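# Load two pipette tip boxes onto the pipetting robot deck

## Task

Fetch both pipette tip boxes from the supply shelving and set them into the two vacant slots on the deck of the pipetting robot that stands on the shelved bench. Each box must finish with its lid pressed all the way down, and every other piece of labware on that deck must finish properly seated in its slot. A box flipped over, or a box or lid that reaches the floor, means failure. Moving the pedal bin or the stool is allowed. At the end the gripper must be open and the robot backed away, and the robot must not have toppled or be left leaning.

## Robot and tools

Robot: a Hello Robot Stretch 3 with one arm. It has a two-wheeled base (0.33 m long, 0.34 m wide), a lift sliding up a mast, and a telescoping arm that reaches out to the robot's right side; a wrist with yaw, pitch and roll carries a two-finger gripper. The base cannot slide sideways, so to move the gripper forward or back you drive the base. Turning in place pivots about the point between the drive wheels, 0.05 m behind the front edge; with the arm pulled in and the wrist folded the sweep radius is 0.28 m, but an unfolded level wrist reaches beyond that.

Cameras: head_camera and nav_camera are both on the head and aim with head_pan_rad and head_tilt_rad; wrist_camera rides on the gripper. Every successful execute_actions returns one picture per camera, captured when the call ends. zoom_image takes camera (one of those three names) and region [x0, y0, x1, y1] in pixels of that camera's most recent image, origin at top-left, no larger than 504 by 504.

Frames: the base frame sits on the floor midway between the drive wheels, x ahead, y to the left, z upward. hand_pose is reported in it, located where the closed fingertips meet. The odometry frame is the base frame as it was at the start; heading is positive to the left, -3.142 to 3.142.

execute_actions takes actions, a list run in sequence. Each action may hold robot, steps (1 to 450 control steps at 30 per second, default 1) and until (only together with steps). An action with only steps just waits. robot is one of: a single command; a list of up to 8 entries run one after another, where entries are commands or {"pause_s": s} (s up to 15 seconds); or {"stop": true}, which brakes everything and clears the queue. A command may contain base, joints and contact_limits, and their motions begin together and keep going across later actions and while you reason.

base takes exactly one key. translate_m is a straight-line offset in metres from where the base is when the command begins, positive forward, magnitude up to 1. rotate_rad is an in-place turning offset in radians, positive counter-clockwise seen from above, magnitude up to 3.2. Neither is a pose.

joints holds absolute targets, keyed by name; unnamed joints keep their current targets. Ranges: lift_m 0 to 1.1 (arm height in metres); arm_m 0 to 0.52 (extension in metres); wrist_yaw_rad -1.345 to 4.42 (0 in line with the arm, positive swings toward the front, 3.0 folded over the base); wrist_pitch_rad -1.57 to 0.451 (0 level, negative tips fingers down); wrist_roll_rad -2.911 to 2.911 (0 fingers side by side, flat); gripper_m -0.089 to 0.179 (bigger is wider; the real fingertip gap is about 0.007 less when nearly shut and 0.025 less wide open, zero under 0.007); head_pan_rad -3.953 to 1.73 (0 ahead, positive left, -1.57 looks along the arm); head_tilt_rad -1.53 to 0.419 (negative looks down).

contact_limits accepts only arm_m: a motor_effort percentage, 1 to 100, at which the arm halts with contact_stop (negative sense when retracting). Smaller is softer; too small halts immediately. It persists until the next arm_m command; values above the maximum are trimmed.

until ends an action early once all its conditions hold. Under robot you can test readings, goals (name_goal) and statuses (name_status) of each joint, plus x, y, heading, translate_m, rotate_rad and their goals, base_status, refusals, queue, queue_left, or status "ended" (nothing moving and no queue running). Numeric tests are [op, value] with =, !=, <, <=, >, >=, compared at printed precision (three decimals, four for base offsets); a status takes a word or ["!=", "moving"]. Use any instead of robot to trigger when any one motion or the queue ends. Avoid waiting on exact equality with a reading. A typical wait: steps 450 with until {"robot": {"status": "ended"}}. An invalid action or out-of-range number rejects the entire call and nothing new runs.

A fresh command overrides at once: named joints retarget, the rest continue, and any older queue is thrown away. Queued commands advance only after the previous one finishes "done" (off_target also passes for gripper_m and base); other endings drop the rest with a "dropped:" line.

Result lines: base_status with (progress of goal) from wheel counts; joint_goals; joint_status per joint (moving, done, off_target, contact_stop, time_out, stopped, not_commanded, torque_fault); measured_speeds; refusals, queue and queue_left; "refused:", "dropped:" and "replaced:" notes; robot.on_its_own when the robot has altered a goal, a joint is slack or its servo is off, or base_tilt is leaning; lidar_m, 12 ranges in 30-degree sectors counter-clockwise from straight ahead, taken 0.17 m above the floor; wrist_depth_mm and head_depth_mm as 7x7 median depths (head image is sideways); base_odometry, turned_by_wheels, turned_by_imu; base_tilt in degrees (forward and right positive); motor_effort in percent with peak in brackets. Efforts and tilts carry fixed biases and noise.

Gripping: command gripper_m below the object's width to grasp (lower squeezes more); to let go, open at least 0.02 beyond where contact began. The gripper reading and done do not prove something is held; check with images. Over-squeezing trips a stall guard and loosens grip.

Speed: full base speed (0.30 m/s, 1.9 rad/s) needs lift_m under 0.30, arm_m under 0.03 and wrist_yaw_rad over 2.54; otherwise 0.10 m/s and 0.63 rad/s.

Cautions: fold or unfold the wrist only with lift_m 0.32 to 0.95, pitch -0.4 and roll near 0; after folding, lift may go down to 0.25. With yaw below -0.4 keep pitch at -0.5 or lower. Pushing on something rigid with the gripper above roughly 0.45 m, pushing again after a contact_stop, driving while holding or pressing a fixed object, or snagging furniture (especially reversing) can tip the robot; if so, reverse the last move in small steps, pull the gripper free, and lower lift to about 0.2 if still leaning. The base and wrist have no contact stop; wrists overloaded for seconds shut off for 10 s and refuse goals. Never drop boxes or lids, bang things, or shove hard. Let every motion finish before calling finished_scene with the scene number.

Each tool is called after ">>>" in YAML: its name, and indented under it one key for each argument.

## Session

>>> execute_actions:
  actions: []

Scene clock: 0.00 s.
robot.base_odometry: x=+0.000 y=+0.000 heading=+0.000 (m, m, rad; robot's odometry frame)
robot.turned_by_wheels: +0.000 (rad since the last result)
robot.turned_by_imu: +0.000 (rad since the last result)
robot.base_tilt: forward=+1.2 right=-1.2 (deg)
robot.lidar_m: 1.38 1.45 2.15 2.01 2.39 1.32 1.35 1.38 1.72 1.76 1.66 1.42
robot.head_depth_mm: 1882 1908 1907 1913 1940 1328 1336 / 1848 1597 1603 1927 1453 1335 1340 / 1834 1610 1604 1930 1415 1338 1342 / 1837 1601 1615 1935 1603 1339 1348 / 1821 1610 1604 1940 1848 1348 1343 / 1813 1608 1609 1941 1687 1342 1352 / 1811 1614 1611 1957 1915 1351 1355
robot.base_status: not_commanded
robot.joint_positions: lift_m=+0.460 arm_m=+0.000 wrist_yaw_rad=+3.086 wrist_pitch_rad=-0.505 wrist_roll_rad=-0.001 gripper_m=+0.037 head_pan_rad=-0.001 head_tilt_rad=+0.005
robot.joint_goals: lift_m=+0.460 arm_m=+0.000 wrist_yaw_rad=+3.086 wrist_pitch_rad=-0.505 wrist_roll_rad=-0.001 gripper_m=+0.037 head_pan_rad=-0.001 head_tilt_rad=+0.005
robot.joint_status: lift_m=not_commanded arm_m=not_commanded wrist_yaw_rad=not_commanded wrist_pitch_rad=not_commanded wrist_roll_rad=not_commanded gripper_m=not_commanded head_pan_rad=not_commanded head_tilt_rad=not_commanded
robot.measured_speeds: translate_m=+0.000 rotate_rad=+0.000 lift_m=+0.000 arm_m=+0.000 wrist_yaw_rad=+0.000 wrist_pitch_rad=+0.000 wrist_roll_rad=+0.000 head_pan_rad=+0.000 head_tilt_rad=+0.000
robot: refusals=0 queue=idle queue_left=0
robot.motor_effort: left_wheel=+0 right_wheel=-1 lift_m=+30 arm_m=-1 wrist_yaw_rad=+1 wrist_pitch_rad=+4 wrist_roll_rad=+1 gripper_m=-1 head_pan_rad=+0 head_tilt_rad=+2 (%)
robot.hand_pose: x=-0.0094 y=+0.0678 z=+0.4541 quat_wxyz=(+0.196, +0.689, +0.158, +0.680) (m; robot's base frame)
robot.wrist_depth_mm: - - - - - - - / - - - - - - - / - - - - - - - / 859 893 - 906 878 905 905 / 747 732 - 773 764 741 776 / 635 646 - 660 643 666 657 / 571 557 - 590 576 590 590
pictures: head_camera (sideways: a quarter turn clockwise sets it upright), nav_camera (sideways: a quarter turn counterclockwise sets it upright), wrist_camera
Images, in order (width x height): head_camera 896x504, nav_camera 672x504, wrist_camera 644x364.

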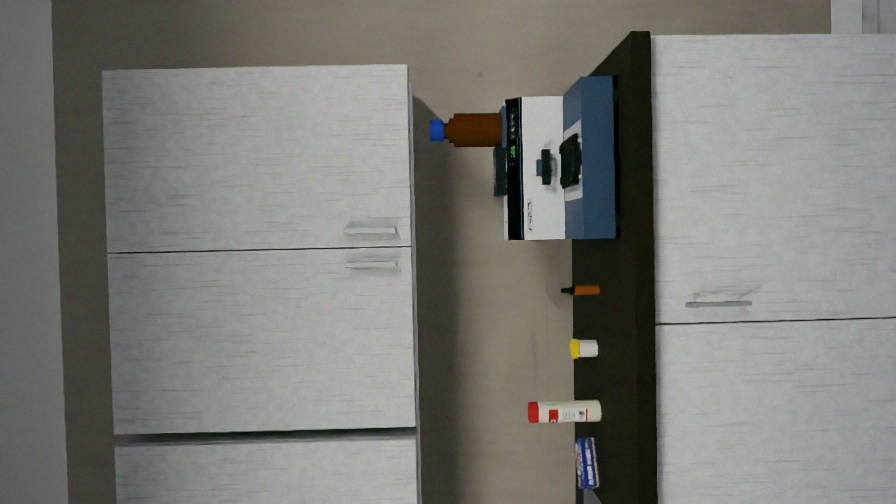

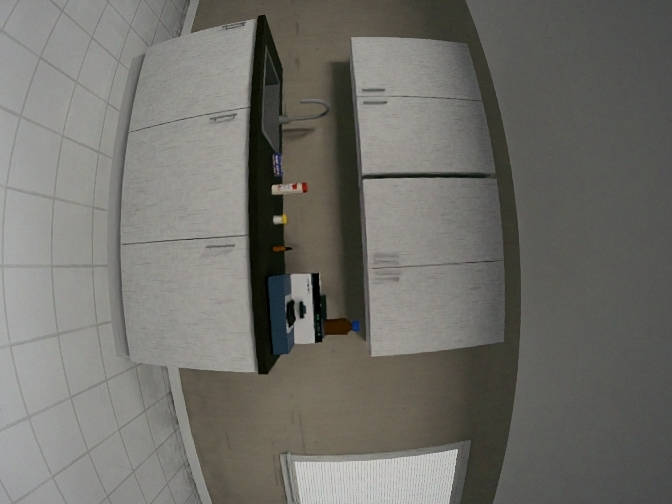

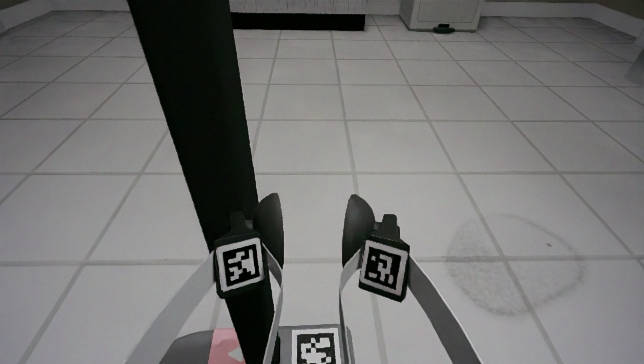

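>>> execute_actions:
  actions:
    - {"robot":{"joints":{"head_pan_rad":-1.57,"head_tilt_rad":-0.3,"wrist_pitch_rad":-0.4}},"steps":450,"until":{"robot":{"status":"ended"}}}

>>> execute_actions:
  actions:
    - {"robot":{"joints":{"head_pan_rad":-3.14,"lift_m":0.27}},"steps":450,"until":{"robot":{"status":"ended"}}}

Scene clock: 4.87 s.
robot.base_odometry: x=+0.000 y=+0.000 heading=+0.000 (m, m, rad; robot's odometry frame)
robot.turned_by_wheels: +0.000 (rad since the last result)
robot.turned_by_imu: +0.000 (rad since the last result)
robot.base_tilt: forward=+1.1 right=-1.2 (deg)
robot.lidar_m: 1.38 1.45 2.14 2.01 2.40 1.32 1.36 1.38 1.71 1.76 1.66 1.42
robot.head_depth_mm: 1908 2048 2184 1725 2379 1845 1465 / 1920 2049 2179 1765 2458 1860 1462 / 1904 2036 2171 1776 2305 1856 1475 / 1945 2064 2180 1792 2371 1872 1478 / 1943 2061 1715 1785 2443 1876 1471 / 1960 2090 2222 1882 2420 1884 1479 / 1956 2088 2228 2080 2349 1808 1479
robot.base_status: not_commanded
robot.joint_positions: lift_m=+0.460 arm_m=+0.000 wrist_yaw_rad=+3.086 wrist_pitch_rad=-0.421 wrist_roll_rad=-0.001 gripper_m=+0.037 head_pan_rad=-1.563 head_tilt_rad=-0.296
robot.joint_goals: lift_m=+0.460 arm_m=+0.000 wrist_yaw_rad=+3.086 wrist_pitch_rad=-0.400 wrist_roll_rad=-0.001 gripper_m=+0.037 head_pan_rad=-1.570 head_tilt_rad=-0.300
robot.joint_status: lift_m=not_commanded arm_m=not_commanded wrist_yaw_rad=not_commanded wrist_pitch_rad=done wrist_roll_rad=not_commanded gripper_m=not_commanded head_pan_rad=done head_tilt_rad=done
robot.measured_speeds: translate_m=+0.000 rotate_rad=+0.000 lift_m=+0.000 arm_m=+0.000 wrist_yaw_rad=+0.000 wrist_pitch_rad=+0.000 wrist_roll_rad=+0.000 head_pan_rad=+0.000 head_tilt_rad=+0.000
robot: refusals=0 queue=done queue_left=0
robot.motor_effort: left_wheel=+0(0) right_wheel=-1(1) lift_m=+31(30) arm_m=+0(0) wrist_yaw_rad=+1(0) wrist_pitch_rad=+6(7) wrist_roll_rad=+0(0) gripper_m=+0(0) head_pan_rad=-4(50) head_tilt_rad=-2(25) (%)
robot.hand_pose: x=-0.0087 y=+0.0792 z=+0.4725 quat_wxyz=(+0.167, +0.695, +0.129, +0.688) (m; robot's base frame)
robot.wrist_depth_mm: - - - - - - - / - - - - - - - / - - - - - - - / - - - - - - - / 815 816 - 822 816 818 834 / 702 681 - 698 701 692 722 / 601 597 591 608 601 623 616
pictures: head_camera (sideways: a quarter turn clockwise sets it upright), nav_camera (sideways: a quarter turn counterclockwise sets it upright), wrist_camera
Images, in order (width x height): head_camera 896x504, nav_camera 672x504, wrist_camera 644x364.

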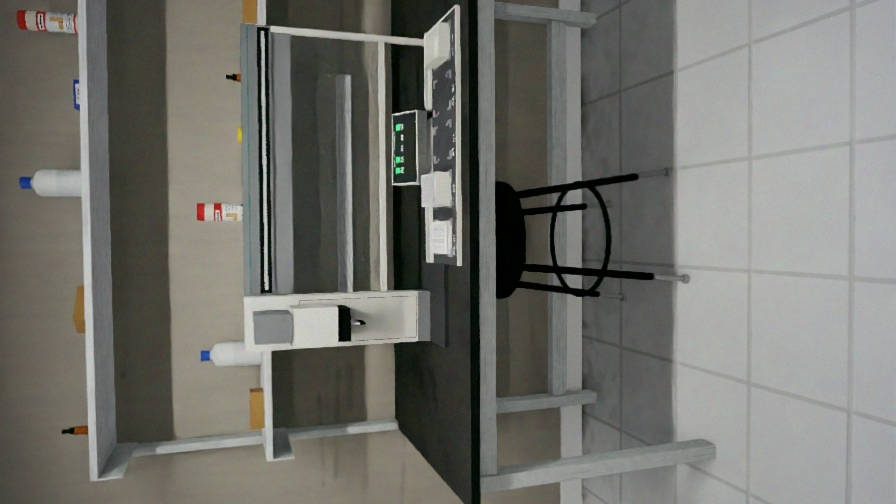

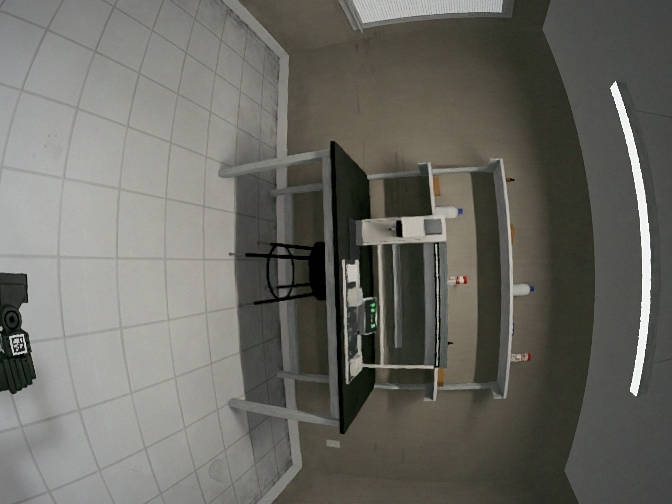

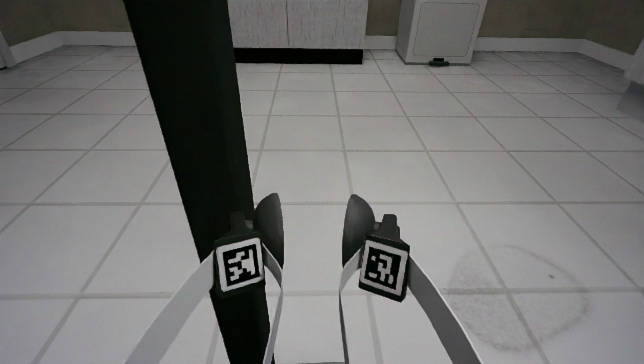

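Scene clock: 7.33 s.
robot.base_odometry: x=+0.000 y=+0.000 heading=+0.000 (m, m, rad; robot's odometry frame)
robot.turned_by_wheels: +0.000 (rad since the last result)
robot.turned_by_imu: +0.000 (rad since the last result)
robot.base_tilt: forward=+1.2 right=-1.2 (deg)
robot.lidar_m: 1.38 1.45 2.15 2.02 2.40 1.32 1.35 1.38 1.72 1.77 1.66 1.41
robot.head_depth_mm: 1465 1561 1669 1801 1925 1835 1458 / 1448 1363 1490 1373 1442 1632 1465 / 1468 1556 1644 1770 1593 1755 1470 / 1449 1555 1638 1764 1481 1762 1474 / 1474 1553 1621 1769 1580 1775 1482 / 1480 1568 1641 1776 1595 1783 1481 / 1415 1339 1499 1406 1468 1646 1471
robot.base_status: not_commanded
robot.joint_positions: lift_m=+0.271 arm_m=+0.000 wrist_yaw_rad=+3.086 wrist_pitch_rad=-0.419 wrist_roll_rad=-0.001 gripper_m=+0.037 head_pan_rad=-3.133 head_tilt_rad=-0.296
robot.joint_goals: lift_m=+0.270 arm_m=+0.000 wrist_yaw_rad=+3.086 wrist_pitch_rad=-0.400 wrist_roll_rad=-0.001 gripper_m=+0.037 head_pan_rad=-3.140 head_tilt_rad=-0.300
robot.joint_status: lift_m=done arm_m=not_commanded wrist_yaw_rad=not_commanded wrist_pitch_rad=done wrist_roll_rad=not_commanded gripper_m=not_commanded head_pan_rad=done head_tilt_rad=done
robot.measured_speeds: translate_m=+0.000 rotate_rad=+0.000 lift_m=+0.000 arm_m=+0.000 wrist_yaw_rad=+0.000 wrist_pitch_rad=+0.000 wrist_roll_rad=+0.000 head_pan_rad=+0.000 head_tilt_rad=+0.000
robot: refusals=0 queue=done queue_left=0
robot.motor_effort: left_wheel=+0(1) right_wheel=+0(0) lift_m=+17(24) arm_m=+0(0) wrist_yaw_rad=+1(1) wrist_pitch_rad=+6(6) wrist_roll_rad=+0(0) gripper_m=+0(1) head_pan_rad=-4(50) head_tilt_rad=-1(2) (%)
robot.hand_pose: x=-0.0087 y=+0.0794 z=+0.2830 quat_wxyz=(+0.167, +0.695, +0.128, +0.688) (m; robot's base frame)
robot.wrist_depth_mm: - - - - - - - / - - - - - - - / 853 853 923 883 913 892 911 / 674 686 680 702 687 701 705 / 547 557 - 561 566 568 575 / 468 495 - - 467 475 495 / - - - - 417 421 415
pictures: head_camera (sideways: a quarter turn clockwise sets it upright), nav_camera (sideways: a quarter turn counterclockwise sets it upright), wrist_camera
Images, in order (width x height): head_camera 896x504, nav_camera 672x504, wrist_camera 644x364.

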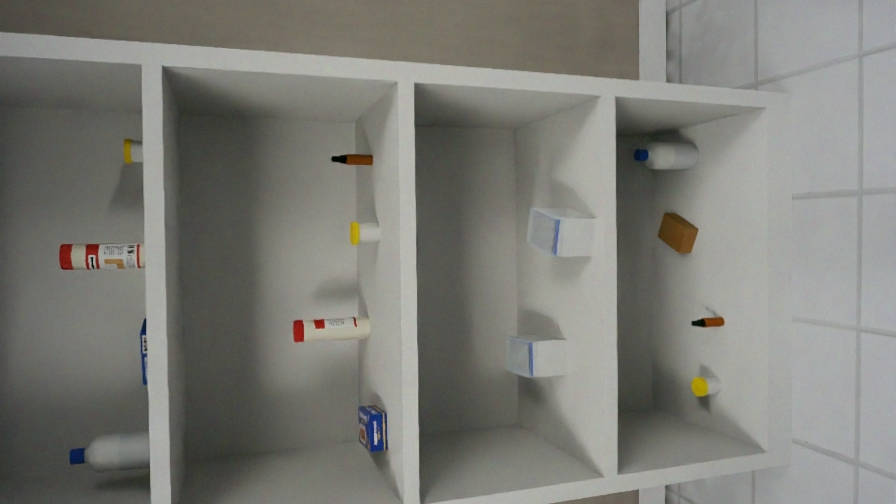

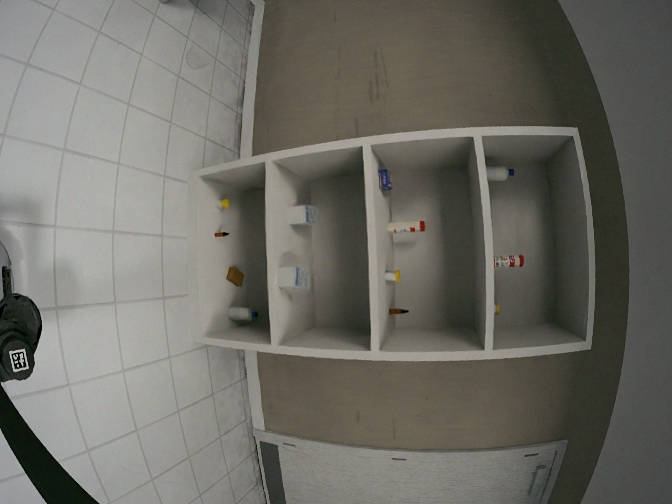

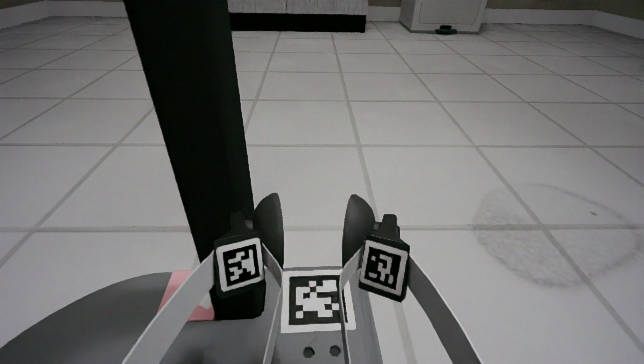

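>>> execute_actions:
  actions:
    - {"robot":[{"base":{"translate_m":-0.73},"joints":{"head_pan_rad":-1.57,"head_tilt_rad":-0.75}},{"base":{"rotate_rad":-1.595}},{"joints":{"lift_m":0.46,"gripper_m":0.13}},{"joints":{"wrist_yaw_rad":0}},{"joints":{"wrist_pitch_rad":0.08}}],"steps":450,"until":{"robot":{"status":"ended"}}}

Scene clock: 26.10 s.
robot.base_odometry: x=-0.730 y=+0.000 heading=-1.595 (m, m, rad; robot's odometry frame)
robot.turned_by_wheels: -1.595 (rad since the last result)
robot.turned_by_imu: -1.574 (rad since the last result)
robot.base_tilt: forward=+1.2 right=-1.2 (deg)
robot.lidar_m: 1.51 1.82 2.81 2.11 2.20 2.11 2.04 1.45 0.64 0.84 0.72 1.50
robot.head_depth_mm: 828 712 596 964 916 1218 1137 / 841 713 596 1073 937 1229 1140 / 839 682 600 1085 938 1232 1152 / 837 674 598 1078 896 1231 1139 / 834 717 600 1080 941 1230 1140 / 805 717 599 1018 945 1231 1142 / 803 723 601 1019 943 1227 1141
robot.base_status: done (rotate_rad -1.5949 of -1.5950)
robot.joint_positions: lift_m=+0.459 arm_m=+0.000 wrist_yaw_rad=+0.002 wrist_pitch_rad=+0.057 wrist_roll_rad=-0.001 gripper_m=+0.130 head_pan_rad=-1.577 head_tilt_rad=-0.741
robot.joint_goals: lift_m=+0.460 arm_m=+0.000 wrist_yaw_rad=+0.000 wrist_pitch_rad=+0.080 wrist_roll_rad=-0.001 gripper_m=+0.130 head_pan_rad=-1.570 head_tilt_rad=-0.750
robot.joint_status: lift_m=done arm_m=not_commanded wrist_yaw_rad=done wrist_pitch_rad=done wrist_roll_rad=not_commanded gripper_m=done head_pan_rad=done head_tilt_rad=done
robot.measured_speeds: translate_m=+0.000 rotate_rad=+0.000 lift_m=+0.000 arm_m=+0.000 wrist_yaw_rad=+0.000 wrist_pitch_rad=+0.000 wrist_roll_rad=+0.000 head_pan_rad=+0.000 head_tilt_rad=+0.000
robot: refusals=0 queue=done queue_left=0
robot.motor_effort: left_wheel=+3(16) right_wheel=-3(8) lift_m=+42(43) arm_m=+0(0) wrist_yaw_rad=-1(1) wrist_pitch_rad=+7(10) wrist_roll_rad=+1(1) gripper_m=-1(81) head_pan_rad=+3(49) head_tilt_rad=-4(32) (%)
robot.hand_pose: x=-0.0210 y=-0.4017 z=+0.5887 quat_wxyz=(+0.708, -0.019, -0.706, +0.020) (m; robot's base frame)
robot.wrist_depth_mm: 618 697 703 712 719 544 364 / 622 717 717 745 726 537 364 / 625 733 729 718 741 536 361 / 573 476 738 339 760 541 363 / 343 381 354 344 370 403 341 / 569 801 797 778 799 379 329 / 626 803 817 804 784 569 346
pictures: head_camera (sideways: a quarter turn clockwise sets it upright), nav_camera (sideways: a quarter turn counterclockwise sets it upright), wrist_camera
Images, in order (width x height): head_camera 896x504, nav_camera 672x504, wrist_camera 644x364.

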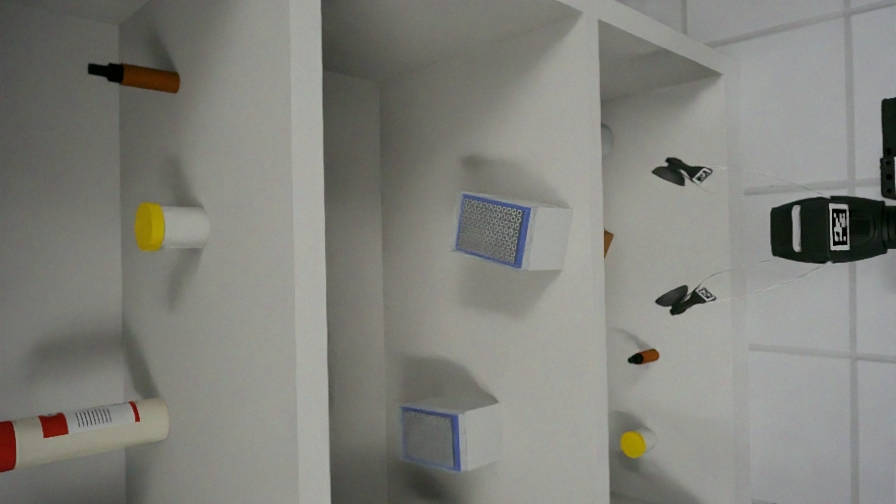

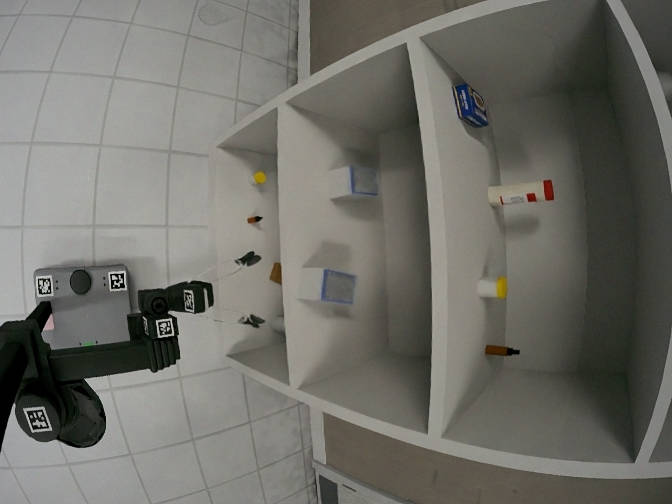

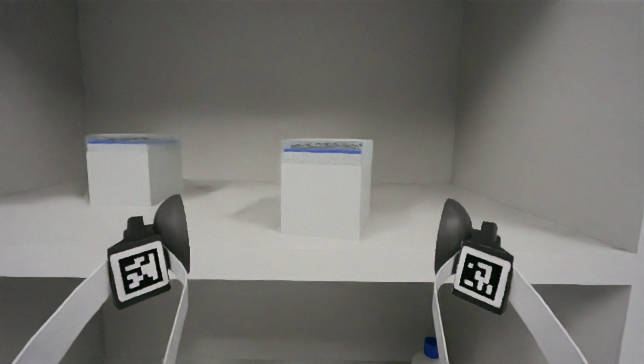

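>>> execute_actions:
  actions:
    - {"robot":[{"base":{"translate_m":0.043},"joints":{"lift_m":0.447,"wrist_yaw_rad":-0.23,"arm_m":0.15,"gripper_m":0.15}}],"steps":450,"until":{"robot":{"status":"ended"}}}

Scene clock: 35.00 s.
robot.base_odometry: x=-0.731 y=-0.043 heading=-1.595 (m, m, rad; robot's odometry frame)
robot.turned_by_wheels: +0.000 (rad since the last result)
robot.turned_by_imu: +0.000 (rad since the last result)
robot.base_tilt: forward=+1.2 right=-1.2 (deg)
robot.lidar_m: 1.46 1.82 2.82 2.10 2.20 2.15 2.09 1.45 0.66 1.00 0.71 1.51
robot.head_depth_mm: 839 713 595 1019 938 1222 1135 / 843 714 595 1072 937 1244 1158 / 839 669 597 1074 897 1269 1097 / 840 714 597 1080 943 1232 1129 / 837 718 599 1079 944 1229 1140 / 712 718 600 992 944 1236 1142 / 833 722 601 1082 945 1228 1143
robot.base_status: done (translate_m +0.0430 of +0.0430)
robot.joint_positions: lift_m=+0.448 arm_m=+0.150 wrist_yaw_rad=-0.229 wrist_pitch_rad=+0.058 wrist_roll_rad=-0.001 gripper_m=+0.150 head_pan_rad=-1.577 head_tilt_rad=-0.741
robot.joint_goals: lift_m=+0.447 arm_m=+0.150 wrist_yaw_rad=-0.230 wrist_pitch_rad=+0.080 wrist_roll_rad=-0.001 gripper_m=+0.150 head_pan_rad=-1.570 head_tilt_rad=-0.750
robot.joint_status: lift_m=done arm_m=done wrist_yaw_rad=done wrist_pitch_rad=done wrist_roll_rad=not_commanded gripper_m=done head_pan_rad=done head_tilt_rad=done
robot.measured_speeds: translate_m=+0.000 rotate_rad=+0.000 lift_m=+0.000 arm_m=+0.000 wrist_yaw_rad=+0.000 wrist_pitch_rad=+0.000 wrist_roll_rad=+0.000 head_pan_rad=+0.000 head_tilt_rad=+0.000
robot: refusals=0 queue=done queue_left=0
robot.motor_effort: left_wheel=+4(10) right_wheel=-3(5) lift_m=+17(43) arm_m=+4(4) wrist_yaw_rad=+0(3) wrist_pitch_rad=+7(7) wrist_roll_rad=+1(1) gripper_m=+0(74) head_pan_rad=+4(3) head_tilt_rad=-5(4) (%)
robot.hand_pose: x=-0.0799 y=-0.5451 z=+0.5771 quat_wxyz=(+0.705, -0.101, -0.699, -0.061) (m; robot's base frame)
robot.wrist_depth_mm: 496 518 546 587 609 415 311 / 507 525 567 591 618 418 311 / 512 538 559 600 640 422 314 / 478 541 195 193 563 421 311 / 307 347 199 197 324 366 305 / 219 195 201 201 215 - 224 / 146 155 164 175 187 206 284
pictures: head_camera (sideways: a quarter turn clockwise sets it upright), nav_camera (sideways: a quarter turn counterclockwise sets it upright), wrist_camera
Images, in order (width x height): head_camera 896x504, nav_camera 672x504, wrist_camera 644x364.

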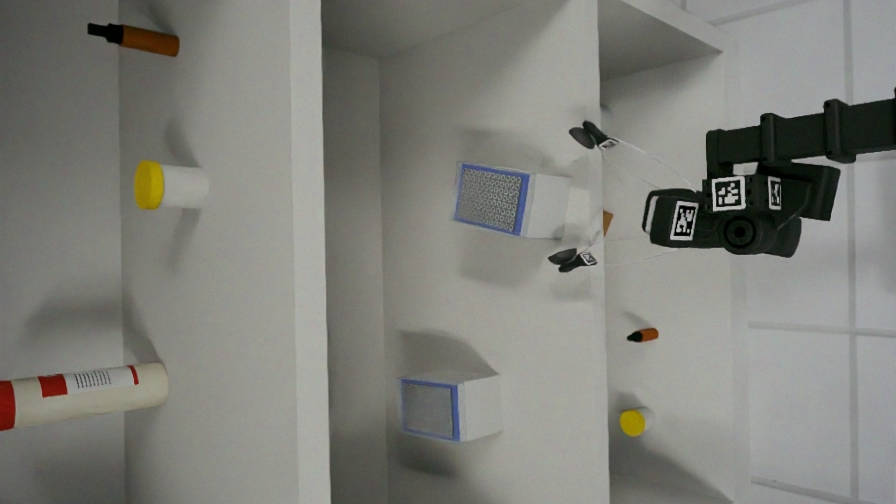

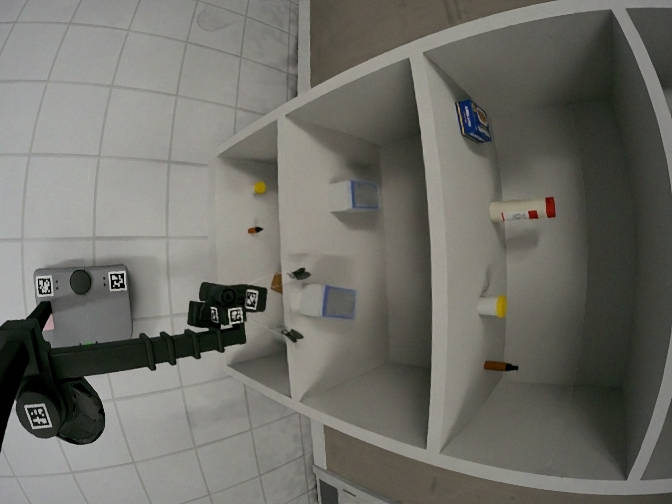

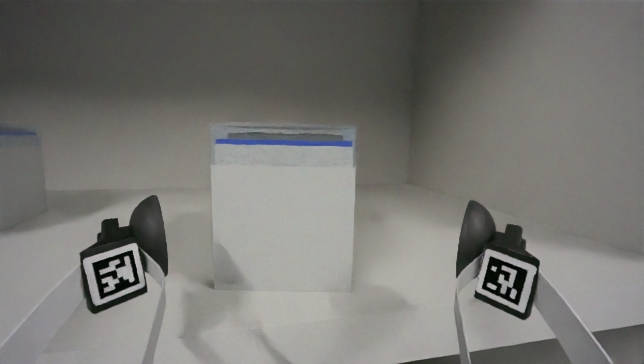

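>>> execute_actions:
  actions:
    - {"robot":[{"base":{"translate_m":0.010},"joints":{"lift_m":0.452,"wrist_yaw_rad":-0.26,"arm_m":0.217}}],"steps":450,"until":{"robot":{"status":"ended"}}}

Scene clock: 41.27 s.
robot.base_odometry: x=-0.731 y=-0.053 heading=-1.595 (m, m, rad; robot's odometry frame)
robot.turned_by_wheels: +0.000 (rad since the last result)
robot.turned_by_imu: +0.000 (rad since the last result)
robot.base_tilt: forward=+1.1 right=-1.2 (deg)
robot.lidar_m: 1.45 1.82 2.81 2.11 2.19 2.16 2.10 1.45 0.67 0.71 0.71 1.51
robot.head_depth_mm: 828 713 595 1043 938 1222 1140 / 841 714 595 1076 938 1255 1163 / 838 669 595 1078 894 - 1144 / 837 715 598 1079 917 1229 1139 / 835 716 599 1079 942 1228 1140 / 716 717 600 990 941 1231 1144 / 830 721 602 1079 941 1229 1139
robot.base_status: done (translate_m +0.0100 of +0.0100)
robot.joint_positions: lift_m=+0.451 arm_m=+0.217 wrist_yaw_rad=-0.259 wrist_pitch_rad=+0.058 wrist_roll_rad=-0.001 gripper_m=+0.150 head_pan_rad=-1.577 head_tilt_rad=-0.741
robot.joint_goals: lift_m=+0.452 arm_m=+0.217 wrist_yaw_rad=-0.260 wrist_pitch_rad=+0.080 wrist_roll_rad=-0.001 gripper_m=+0.150 head_pan_rad=-1.570 head_tilt_rad=-0.750
robot.joint_status: lift_m=done arm_m=done wrist_yaw_rad=done wrist_pitch_rad=done wrist_roll_rad=not_commanded gripper_m=done head_pan_rad=done head_tilt_rad=done
robot.measured_speeds: translate_m=+0.000 rotate_rad=+0.000 lift_m=+0.000 arm_m=+0.000 wrist_yaw_rad=+0.000 wrist_pitch_rad=+0.000 wrist_roll_rad=+0.000 head_pan_rad=+0.000 head_tilt_rad=+0.000
robot: refusals=0 queue=done queue_left=0
robot.motor_effort: left_wheel=+4(11) right_wheel=-4(4) lift_m=+43(45) arm_m=+4(2) wrist_yaw_rad=-1(2) wrist_pitch_rad=+7(7) wrist_roll_rad=+1(1) gripper_m=+0(1) head_pan_rad=+3(3) head_tilt_rad=-4(5) (%)
robot.hand_pose: x=-0.0873 y=-0.6102 z=+0.5810 quat_wxyz=(+0.704, -0.111, -0.698, -0.071) (m; robot's base frame)
robot.wrist_depth_mm: 434 462 495 520 553 413 309 / 441 469 493 534 574 414 313 / 442 476 501 532 581 422 316 / 463 485 131 132 134 418 315 / 317 363 133 134 136 364 303 / 227 201 137 137 195 - 226 / 152 161 140 141 150 166 168
pictures: head_camera (sideways: a quarter turn clockwise sets it upright), nav_camera (sideways: a quarter turn counterclockwise sets it upright), wrist_camera
Images, in order (width x height): head_camera 896x504, nav_camera 672x504, wrist_camera 644x364.

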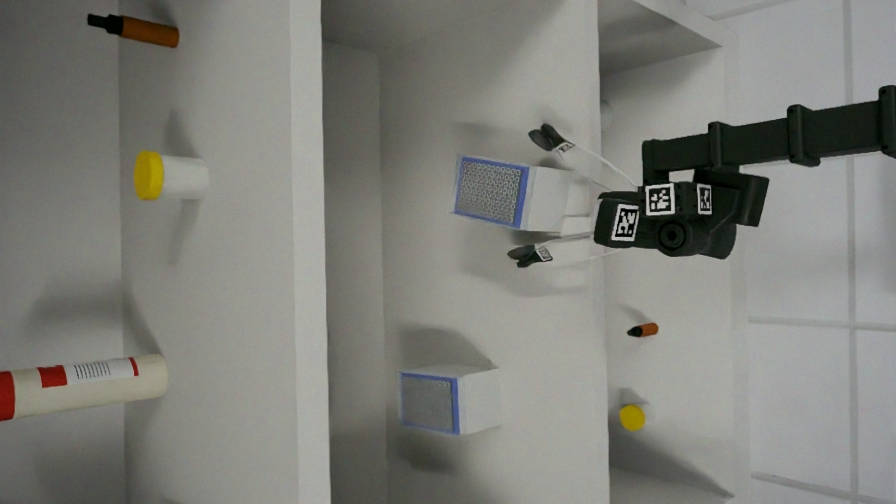

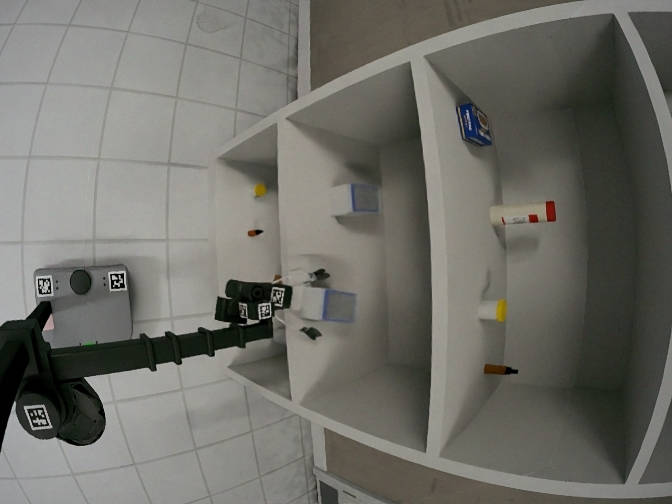

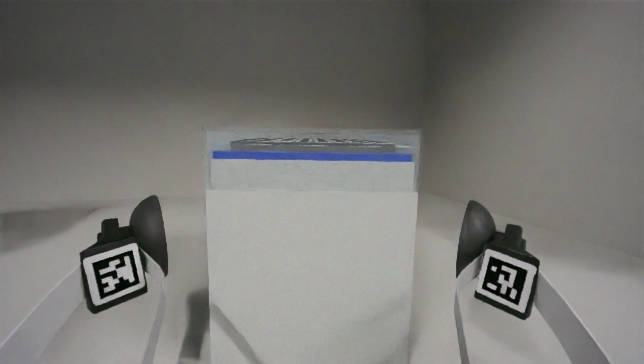

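>>> execute_actions:
  actions:
    - {"robot":[{"base":{"translate_m":-0.004},"joints":{"wrist_yaw_rad":-0.235,"arm_m":0.214}},{"joints":{"gripper_m":-0.04}},{"joints":{"lift_m":0.49,"gripper_m":-0.045}}],"steps":450,"until":{"robot":{"status":"ended"}}}

Scene clock: 49.80 s.
robot.base_odometry: x=-0.731 y=-0.049 heading=-1.595 (m, m, rad; robot's odometry frame)
robot.turned_by_wheels: +0.000 (rad since the last result)
robot.turned_by_imu: +0.000 (rad since the last result)
robot.base_tilt: forward=+1.1 right=-1.2 (deg)
robot.lidar_m: 1.46 1.82 2.81 2.11 2.19 2.16 2.09 1.45 0.67 0.71 0.71 1.51
robot.head_depth_mm: 828 712 595 1037 938 1228 1135 / 840 714 596 1073 937 1254 1160 / 837 669 596 1081 888 - 1137 / 837 715 597 1075 930 1232 1140 / 833 716 599 1076 944 1230 1140 / 719 719 600 994 943 1235 1138 / 829 721 601 1080 941 1230 1141
robot.base_status: done (translate_m -0.0040 of -0.0040)
robot.joint_positions: lift_m=+0.489 arm_m=+0.214 wrist_yaw_rad=-0.237 wrist_pitch_rad=+0.037 wrist_roll_rad=-0.001 gripper_m=-0.039 head_pan_rad=-1.577 head_tilt_rad=-0.741
robot.joint_goals: lift_m=+0.490 arm_m=+0.214 wrist_yaw_rad=-0.235 wrist_pitch_rad=+0.080 wrist_roll_rad=-0.001 gripper_m=-0.041 head_pan_rad=-1.570 head_tilt_rad=-0.750
robot.joint_status: lift_m=done arm_m=done wrist_yaw_rad=done wrist_pitch_rad=done wrist_roll_rad=not_commanded gripper_m=done head_pan_rad=done head_tilt_rad=done
robot.measured_speeds: translate_m=+0.000 rotate_rad=+0.000 lift_m=+0.000 arm_m=+0.000 wrist_yaw_rad=+0.000 wrist_pitch_rad=+0.000 wrist_roll_rad=+0.000 head_pan_rad=+0.000 head_tilt_rad=+0.000
robot: refusals=0 queue=done queue_left=0
robot.motor_effort: left_wheel=+3(7) right_wheel=-4(9) lift_m=+44(44) arm_m=-4(4) wrist_yaw_rad=+2(0) wrist_pitch_rad=+13(14) wrist_roll_rad=+1(1) gripper_m=-42(100) head_pan_rad=+3(3) head_tilt_rad=-5(5) (%)
robot.hand_pose: x=-0.0817 y=-0.6091 z=+0.6135 quat_wxyz=(+0.704, -0.096, -0.700, -0.071) (m; robot's base frame)
robot.wrist_depth_mm: 432 461 494 520 542 418 316 / 446 469 505 538 565 421 318 / 454 474 510 552 564 427 316 / 465 497 133 133 138 428 317 / 400 426 133 133 134 396 319 / 275 274 135 135 135 294 294 / 214 209 137 137 198 217 219
pictures: head_camera (sideways: a quarter turn clockwise sets it upright), nav_camera (sideways: a quarter turn counterclockwise sets it upright), wrist_camera
Images, in order (width x height): head_camera 896x504, nav_camera 672x504, wrist_camera 644x364.

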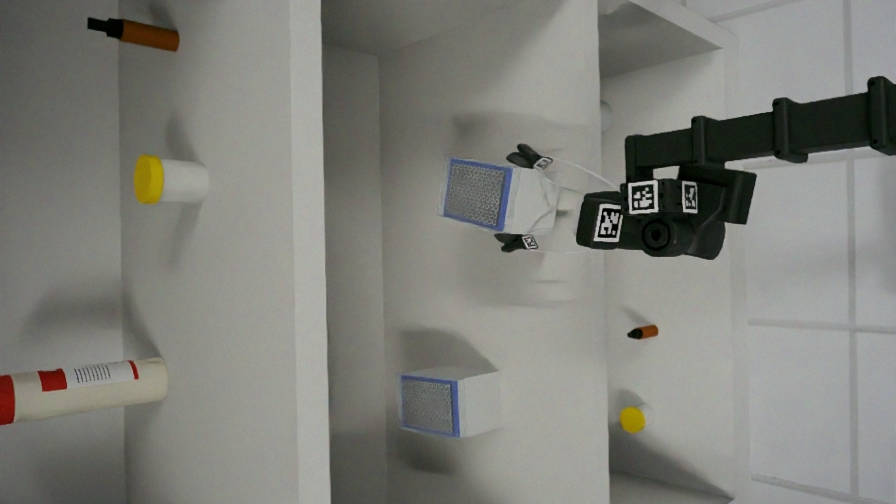

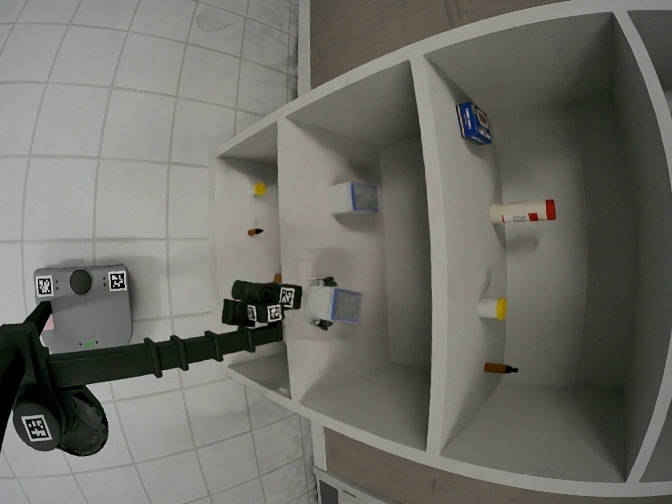

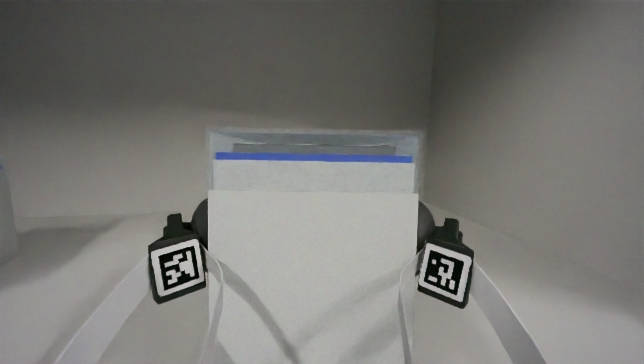

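>>> execute_actions:
  actions:
    - {"robot":[{"joints":{"arm_m":0,"gripper_m":-0.04}},{"base":{"rotate_rad":0.496},"joints":{"gripper_m":-0.045,"wrist_yaw_rad":-0.015}},{"base":{"translate_m":0.5},"joints":{"lift_m":0.62,"gripper_m":-0.04,"head_tilt_rad":-0.6}},{"base":{"translate_m":0.5},"joints":{"lift_m":0.76,"gripper_m":-0.045}},{"base":{"rotate_rad":1.09},"joints":{"gripper_m":-0.04}}],"steps":450,"until":{"robot":{"status":"ended"}}}
    - {"steps":450,"until":{"robot":{"status":"ended"}}}

Scene clock: 76.83 s.
robot.base_odometry: x=-0.277 y=-0.940 heading=-0.009 (m, m, rad; robot's odometry frame)
robot.turned_by_wheels: +1.586 (rad since the last result)
robot.turned_by_imu: +1.569 (rad since the last result)
robot.base_tilt: forward=+1.2 right=-1.2 (deg)
robot.lidar_m: 1.86 1.70 2.37 2.96 1.63 1.09 1.53 0.80 0.79 0.81 0.82 1.04
robot.head_depth_mm: 727 1223 1147 860 793 1399 1237 / 727 1207 1149 860 794 1411 1235 / 729 1218 1151 870 505 1404 - / 728 1232 932 873 500 1411 1175 / 727 1233 1154 836 777 1382 1204 / 729 1226 1160 844 797 1416 1199 / 730 1232 1168 878 761 1376 1203
robot.base_status: done (rotate_rad +1.0899 of +1.0900)
robot.joint_positions: lift_m=+0.759 arm_m=+0.000 wrist_yaw_rad=-0.015 wrist_pitch_rad=+0.036 wrist_roll_rad=-0.001 gripper_m=-0.027 head_pan_rad=-1.577 head_tilt_rad=-0.606
robot.joint_goals: lift_m=+0.760 arm_m=+0.000 wrist_yaw_rad=-0.015 wrist_pitch_rad=+0.080 wrist_roll_rad=-0.001 gripper_m=-0.029 head_pan_rad=-1.570 head_tilt_rad=-0.600
robot.joint_status: lift_m=done arm_m=done wrist_yaw_rad=done wrist_pitch_rad=done wrist_roll_rad=not_commanded gripper_m=done head_pan_rad=done head_tilt_rad=done
robot.measured_speeds: translate_m=+0.000 rotate_rad=+0.000 lift_m=+0.000 arm_m=+0.000 wrist_yaw_rad=+0.000 wrist_pitch_rad=+0.000 wrist_roll_rad=+0.000 head_pan_rad=+0.000 head_tilt_rad=+0.000
robot: refusals=0 queue=done queue_left=0
robot.on_its_own: gripper_m is held at -0.029, not at your -0.040, by its stall guard, which is still easing
robot.motor_effort: left_wheel=-4(10) right_wheel=+1(6) lift_m=+43(45) arm_m=-4(4) wrist_yaw_rad=+1(7) wrist_pitch_rad=+14(14) wrist_roll_rad=+1(0) gripper_m=-37(100) head_pan_rad=+3(3) head_tilt_rad=+3(16) (%)
robot.hand_pose: x=-0.0254 y=-0.4023 z=+0.8831 quat_wxyz=(+0.708, -0.018, -0.706, +0.007) (m; robot's base frame)
robot.wrist_depth_mm: 538 857 850 850 811 774 - / 574 - - - - - - / 580 - - - - - - / 592 842 132 133 139 - - / 486 478 133 134 134 500 568 / 354 363 136 136 135 378 385 / 386 385 137 137 339 385 382
pictures: head_camera (sideways: a quarter turn clockwise sets it upright), nav_camera (sideways: a quarter turn counterclockwise sets it upright), wrist_camera
Images, in order (width x height): head_camera 896x504, nav_camera 672x504, wrist_camera 644x364.

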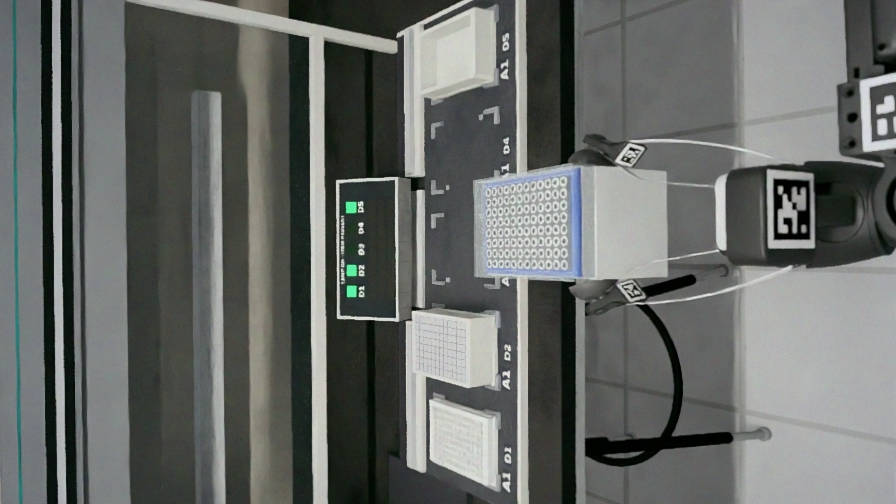

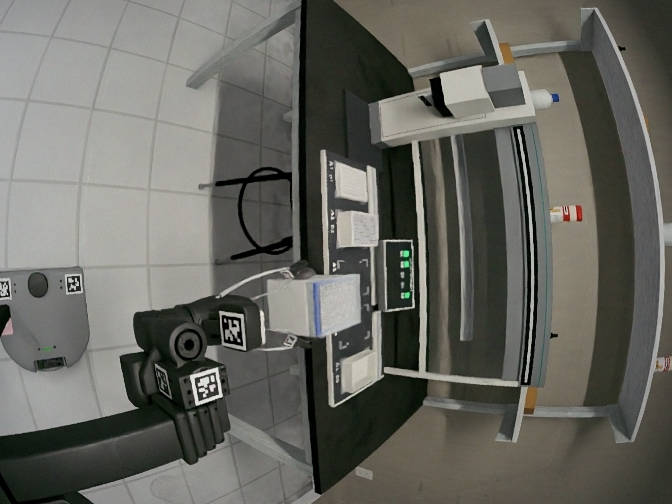

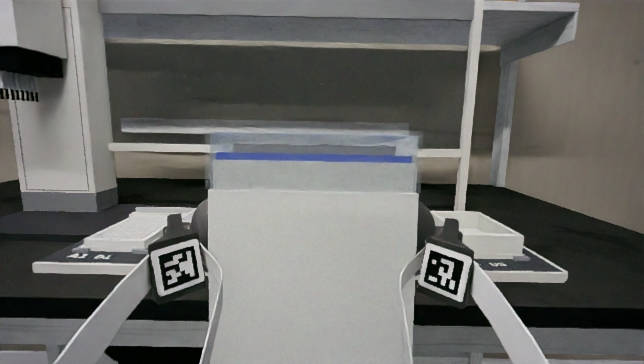

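>>> execute_actions:
  actions:
    - {"robot":[{"base":{"translate_m":0.024},"joints":{"arm_m":0.25,"gripper_m":-0.045}},{"joints":{"lift_m":0.72,"gripper_m":-0.04}}],"steps":450,"until":{"robot":{"status":"ended"}}}

>>> zoom_image:
  camera: "head_camera"
  region: [340,120,600,340]

Scene clock: 88.27 s.
robot.base_odometry: x=-0.253 y=-0.940 heading=-0.009 (m, m, rad; robot's odometry frame)
robot.turned_by_wheels: +0.000 (rad since the last result)
robot.turned_by_imu: +0.000 (rad since the last result)
robot.base_tilt: forward=+1.1 right=-1.2 (deg)
robot.lidar_m: 1.86 1.68 2.33 2.96 1.65 1.12 1.56 0.81 0.82 0.81 0.81 1.02
robot.head_depth_mm: 727 1250 1095 858 794 1443 - / 728 1213 1149 866 761 - 1187 / 730 1211 1052 838 - 1377 1204 / 729 1228 933 730 1251 1377 1200 / 727 1228 1158 804 798 1376 1200 / 730 1226 1164 860 794 1379 1204 / 732 1230 1164 880 798 1417 1206
robot.base_status: done (translate_m +0.0240 of +0.0240)
robot.joint_positions: lift_m=+0.720 arm_m=+0.250 wrist_yaw_rad=-0.015 wrist_pitch_rad=+0.036 wrist_roll_rad=-0.001 gripper_m=-0.035 head_pan_rad=-1.577 head_tilt_rad=-0.606
robot.joint_goals: lift_m=+0.720 arm_m=+0.250 wrist_yaw_rad=-0.015 wrist_pitch_rad=+0.080 wrist_roll_rad=-0.001 gripper_m=-0.036 head_pan_rad=-1.570 head_tilt_rad=-0.600
robot.joint_status: lift_m=done arm_m=done wrist_yaw_rad=done wrist_pitch_rad=done wrist_roll_rad=not_commanded gripper_m=done head_pan_rad=done head_tilt_rad=done
robot.measured_speeds: translate_m=+0.000 rotate_rad=+0.000 lift_m=+0.000 arm_m=+0.000 wrist_yaw_rad=+0.000 wrist_pitch_rad=+0.000 wrist_roll_rad=+0.000 head_pan_rad=+0.000 head_tilt_rad=+0.000
robot: refusals=0 queue=done queue_left=0
robot.motor_effort: left_wheel=-4(9) right_wheel=+2(6) lift_m=+19(42) arm_m=+4(2) wrist_yaw_rad=+1(1) wrist_pitch_rad=+14(14) wrist_roll_rad=+0(0) gripper_m=-40(100) head_pan_rad=+3(4) head_tilt_rad=+3(2) (%)
robot.hand_pose: x=-0.0253 y=-0.6515 z=+0.8442 quat_wxyz=(+0.708, -0.018, -0.706, +0.007) (m; robot's base frame)
robot.wrist_depth_mm: 802 807 812 796 815 792 792 / 831 810 795 840 813 798 814 / 808 838 759 741 756 796 847 / 750 780 133 134 139 855 823 / 345 280 133 134 134 434 428 / 174 174 135 135 135 269 251 / 176 177 137 137 182 200 203
pictures: head_camera (sideways: a quarter turn clockwise sets it upright), nav_camera (sideways: a quarter turn counterclockwise sets it upright), wrist_camera
Images, in order (width x height): head_camera 896x504, nav_camera 672x504, wrist_camera 644x364.

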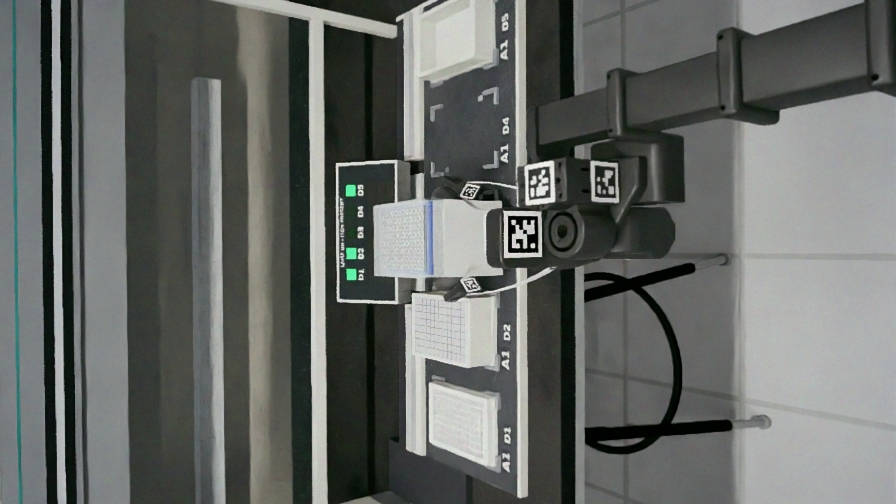

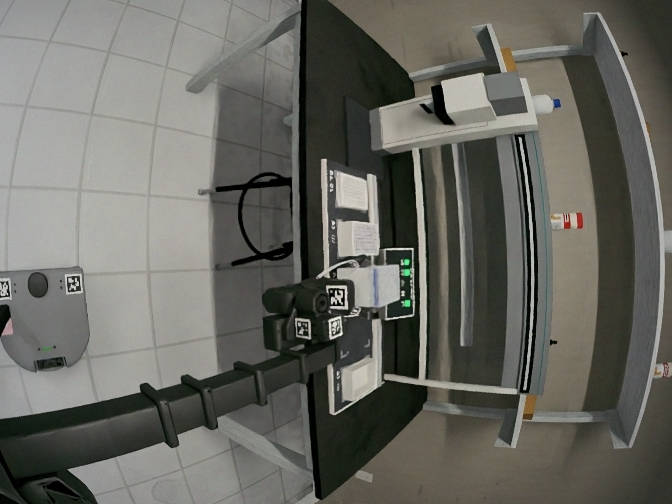

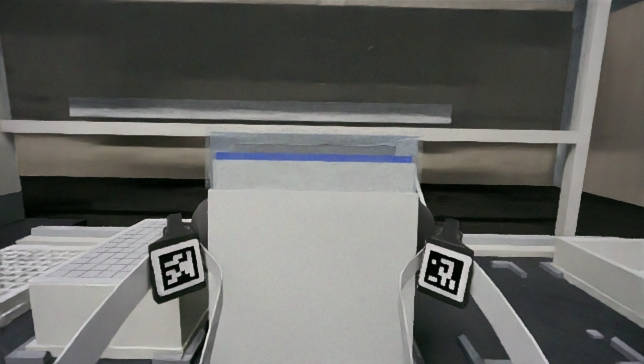

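Region (340, 120, 600, 340) of head_camera's 896x504 image, scaled by 1.938, with more detail than that image has; it fills the top 426 rows of this view, and the rest is white.

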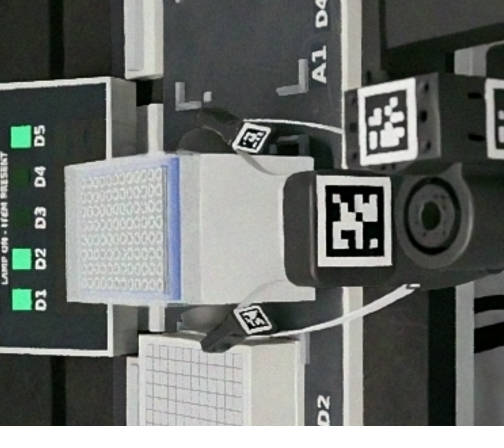

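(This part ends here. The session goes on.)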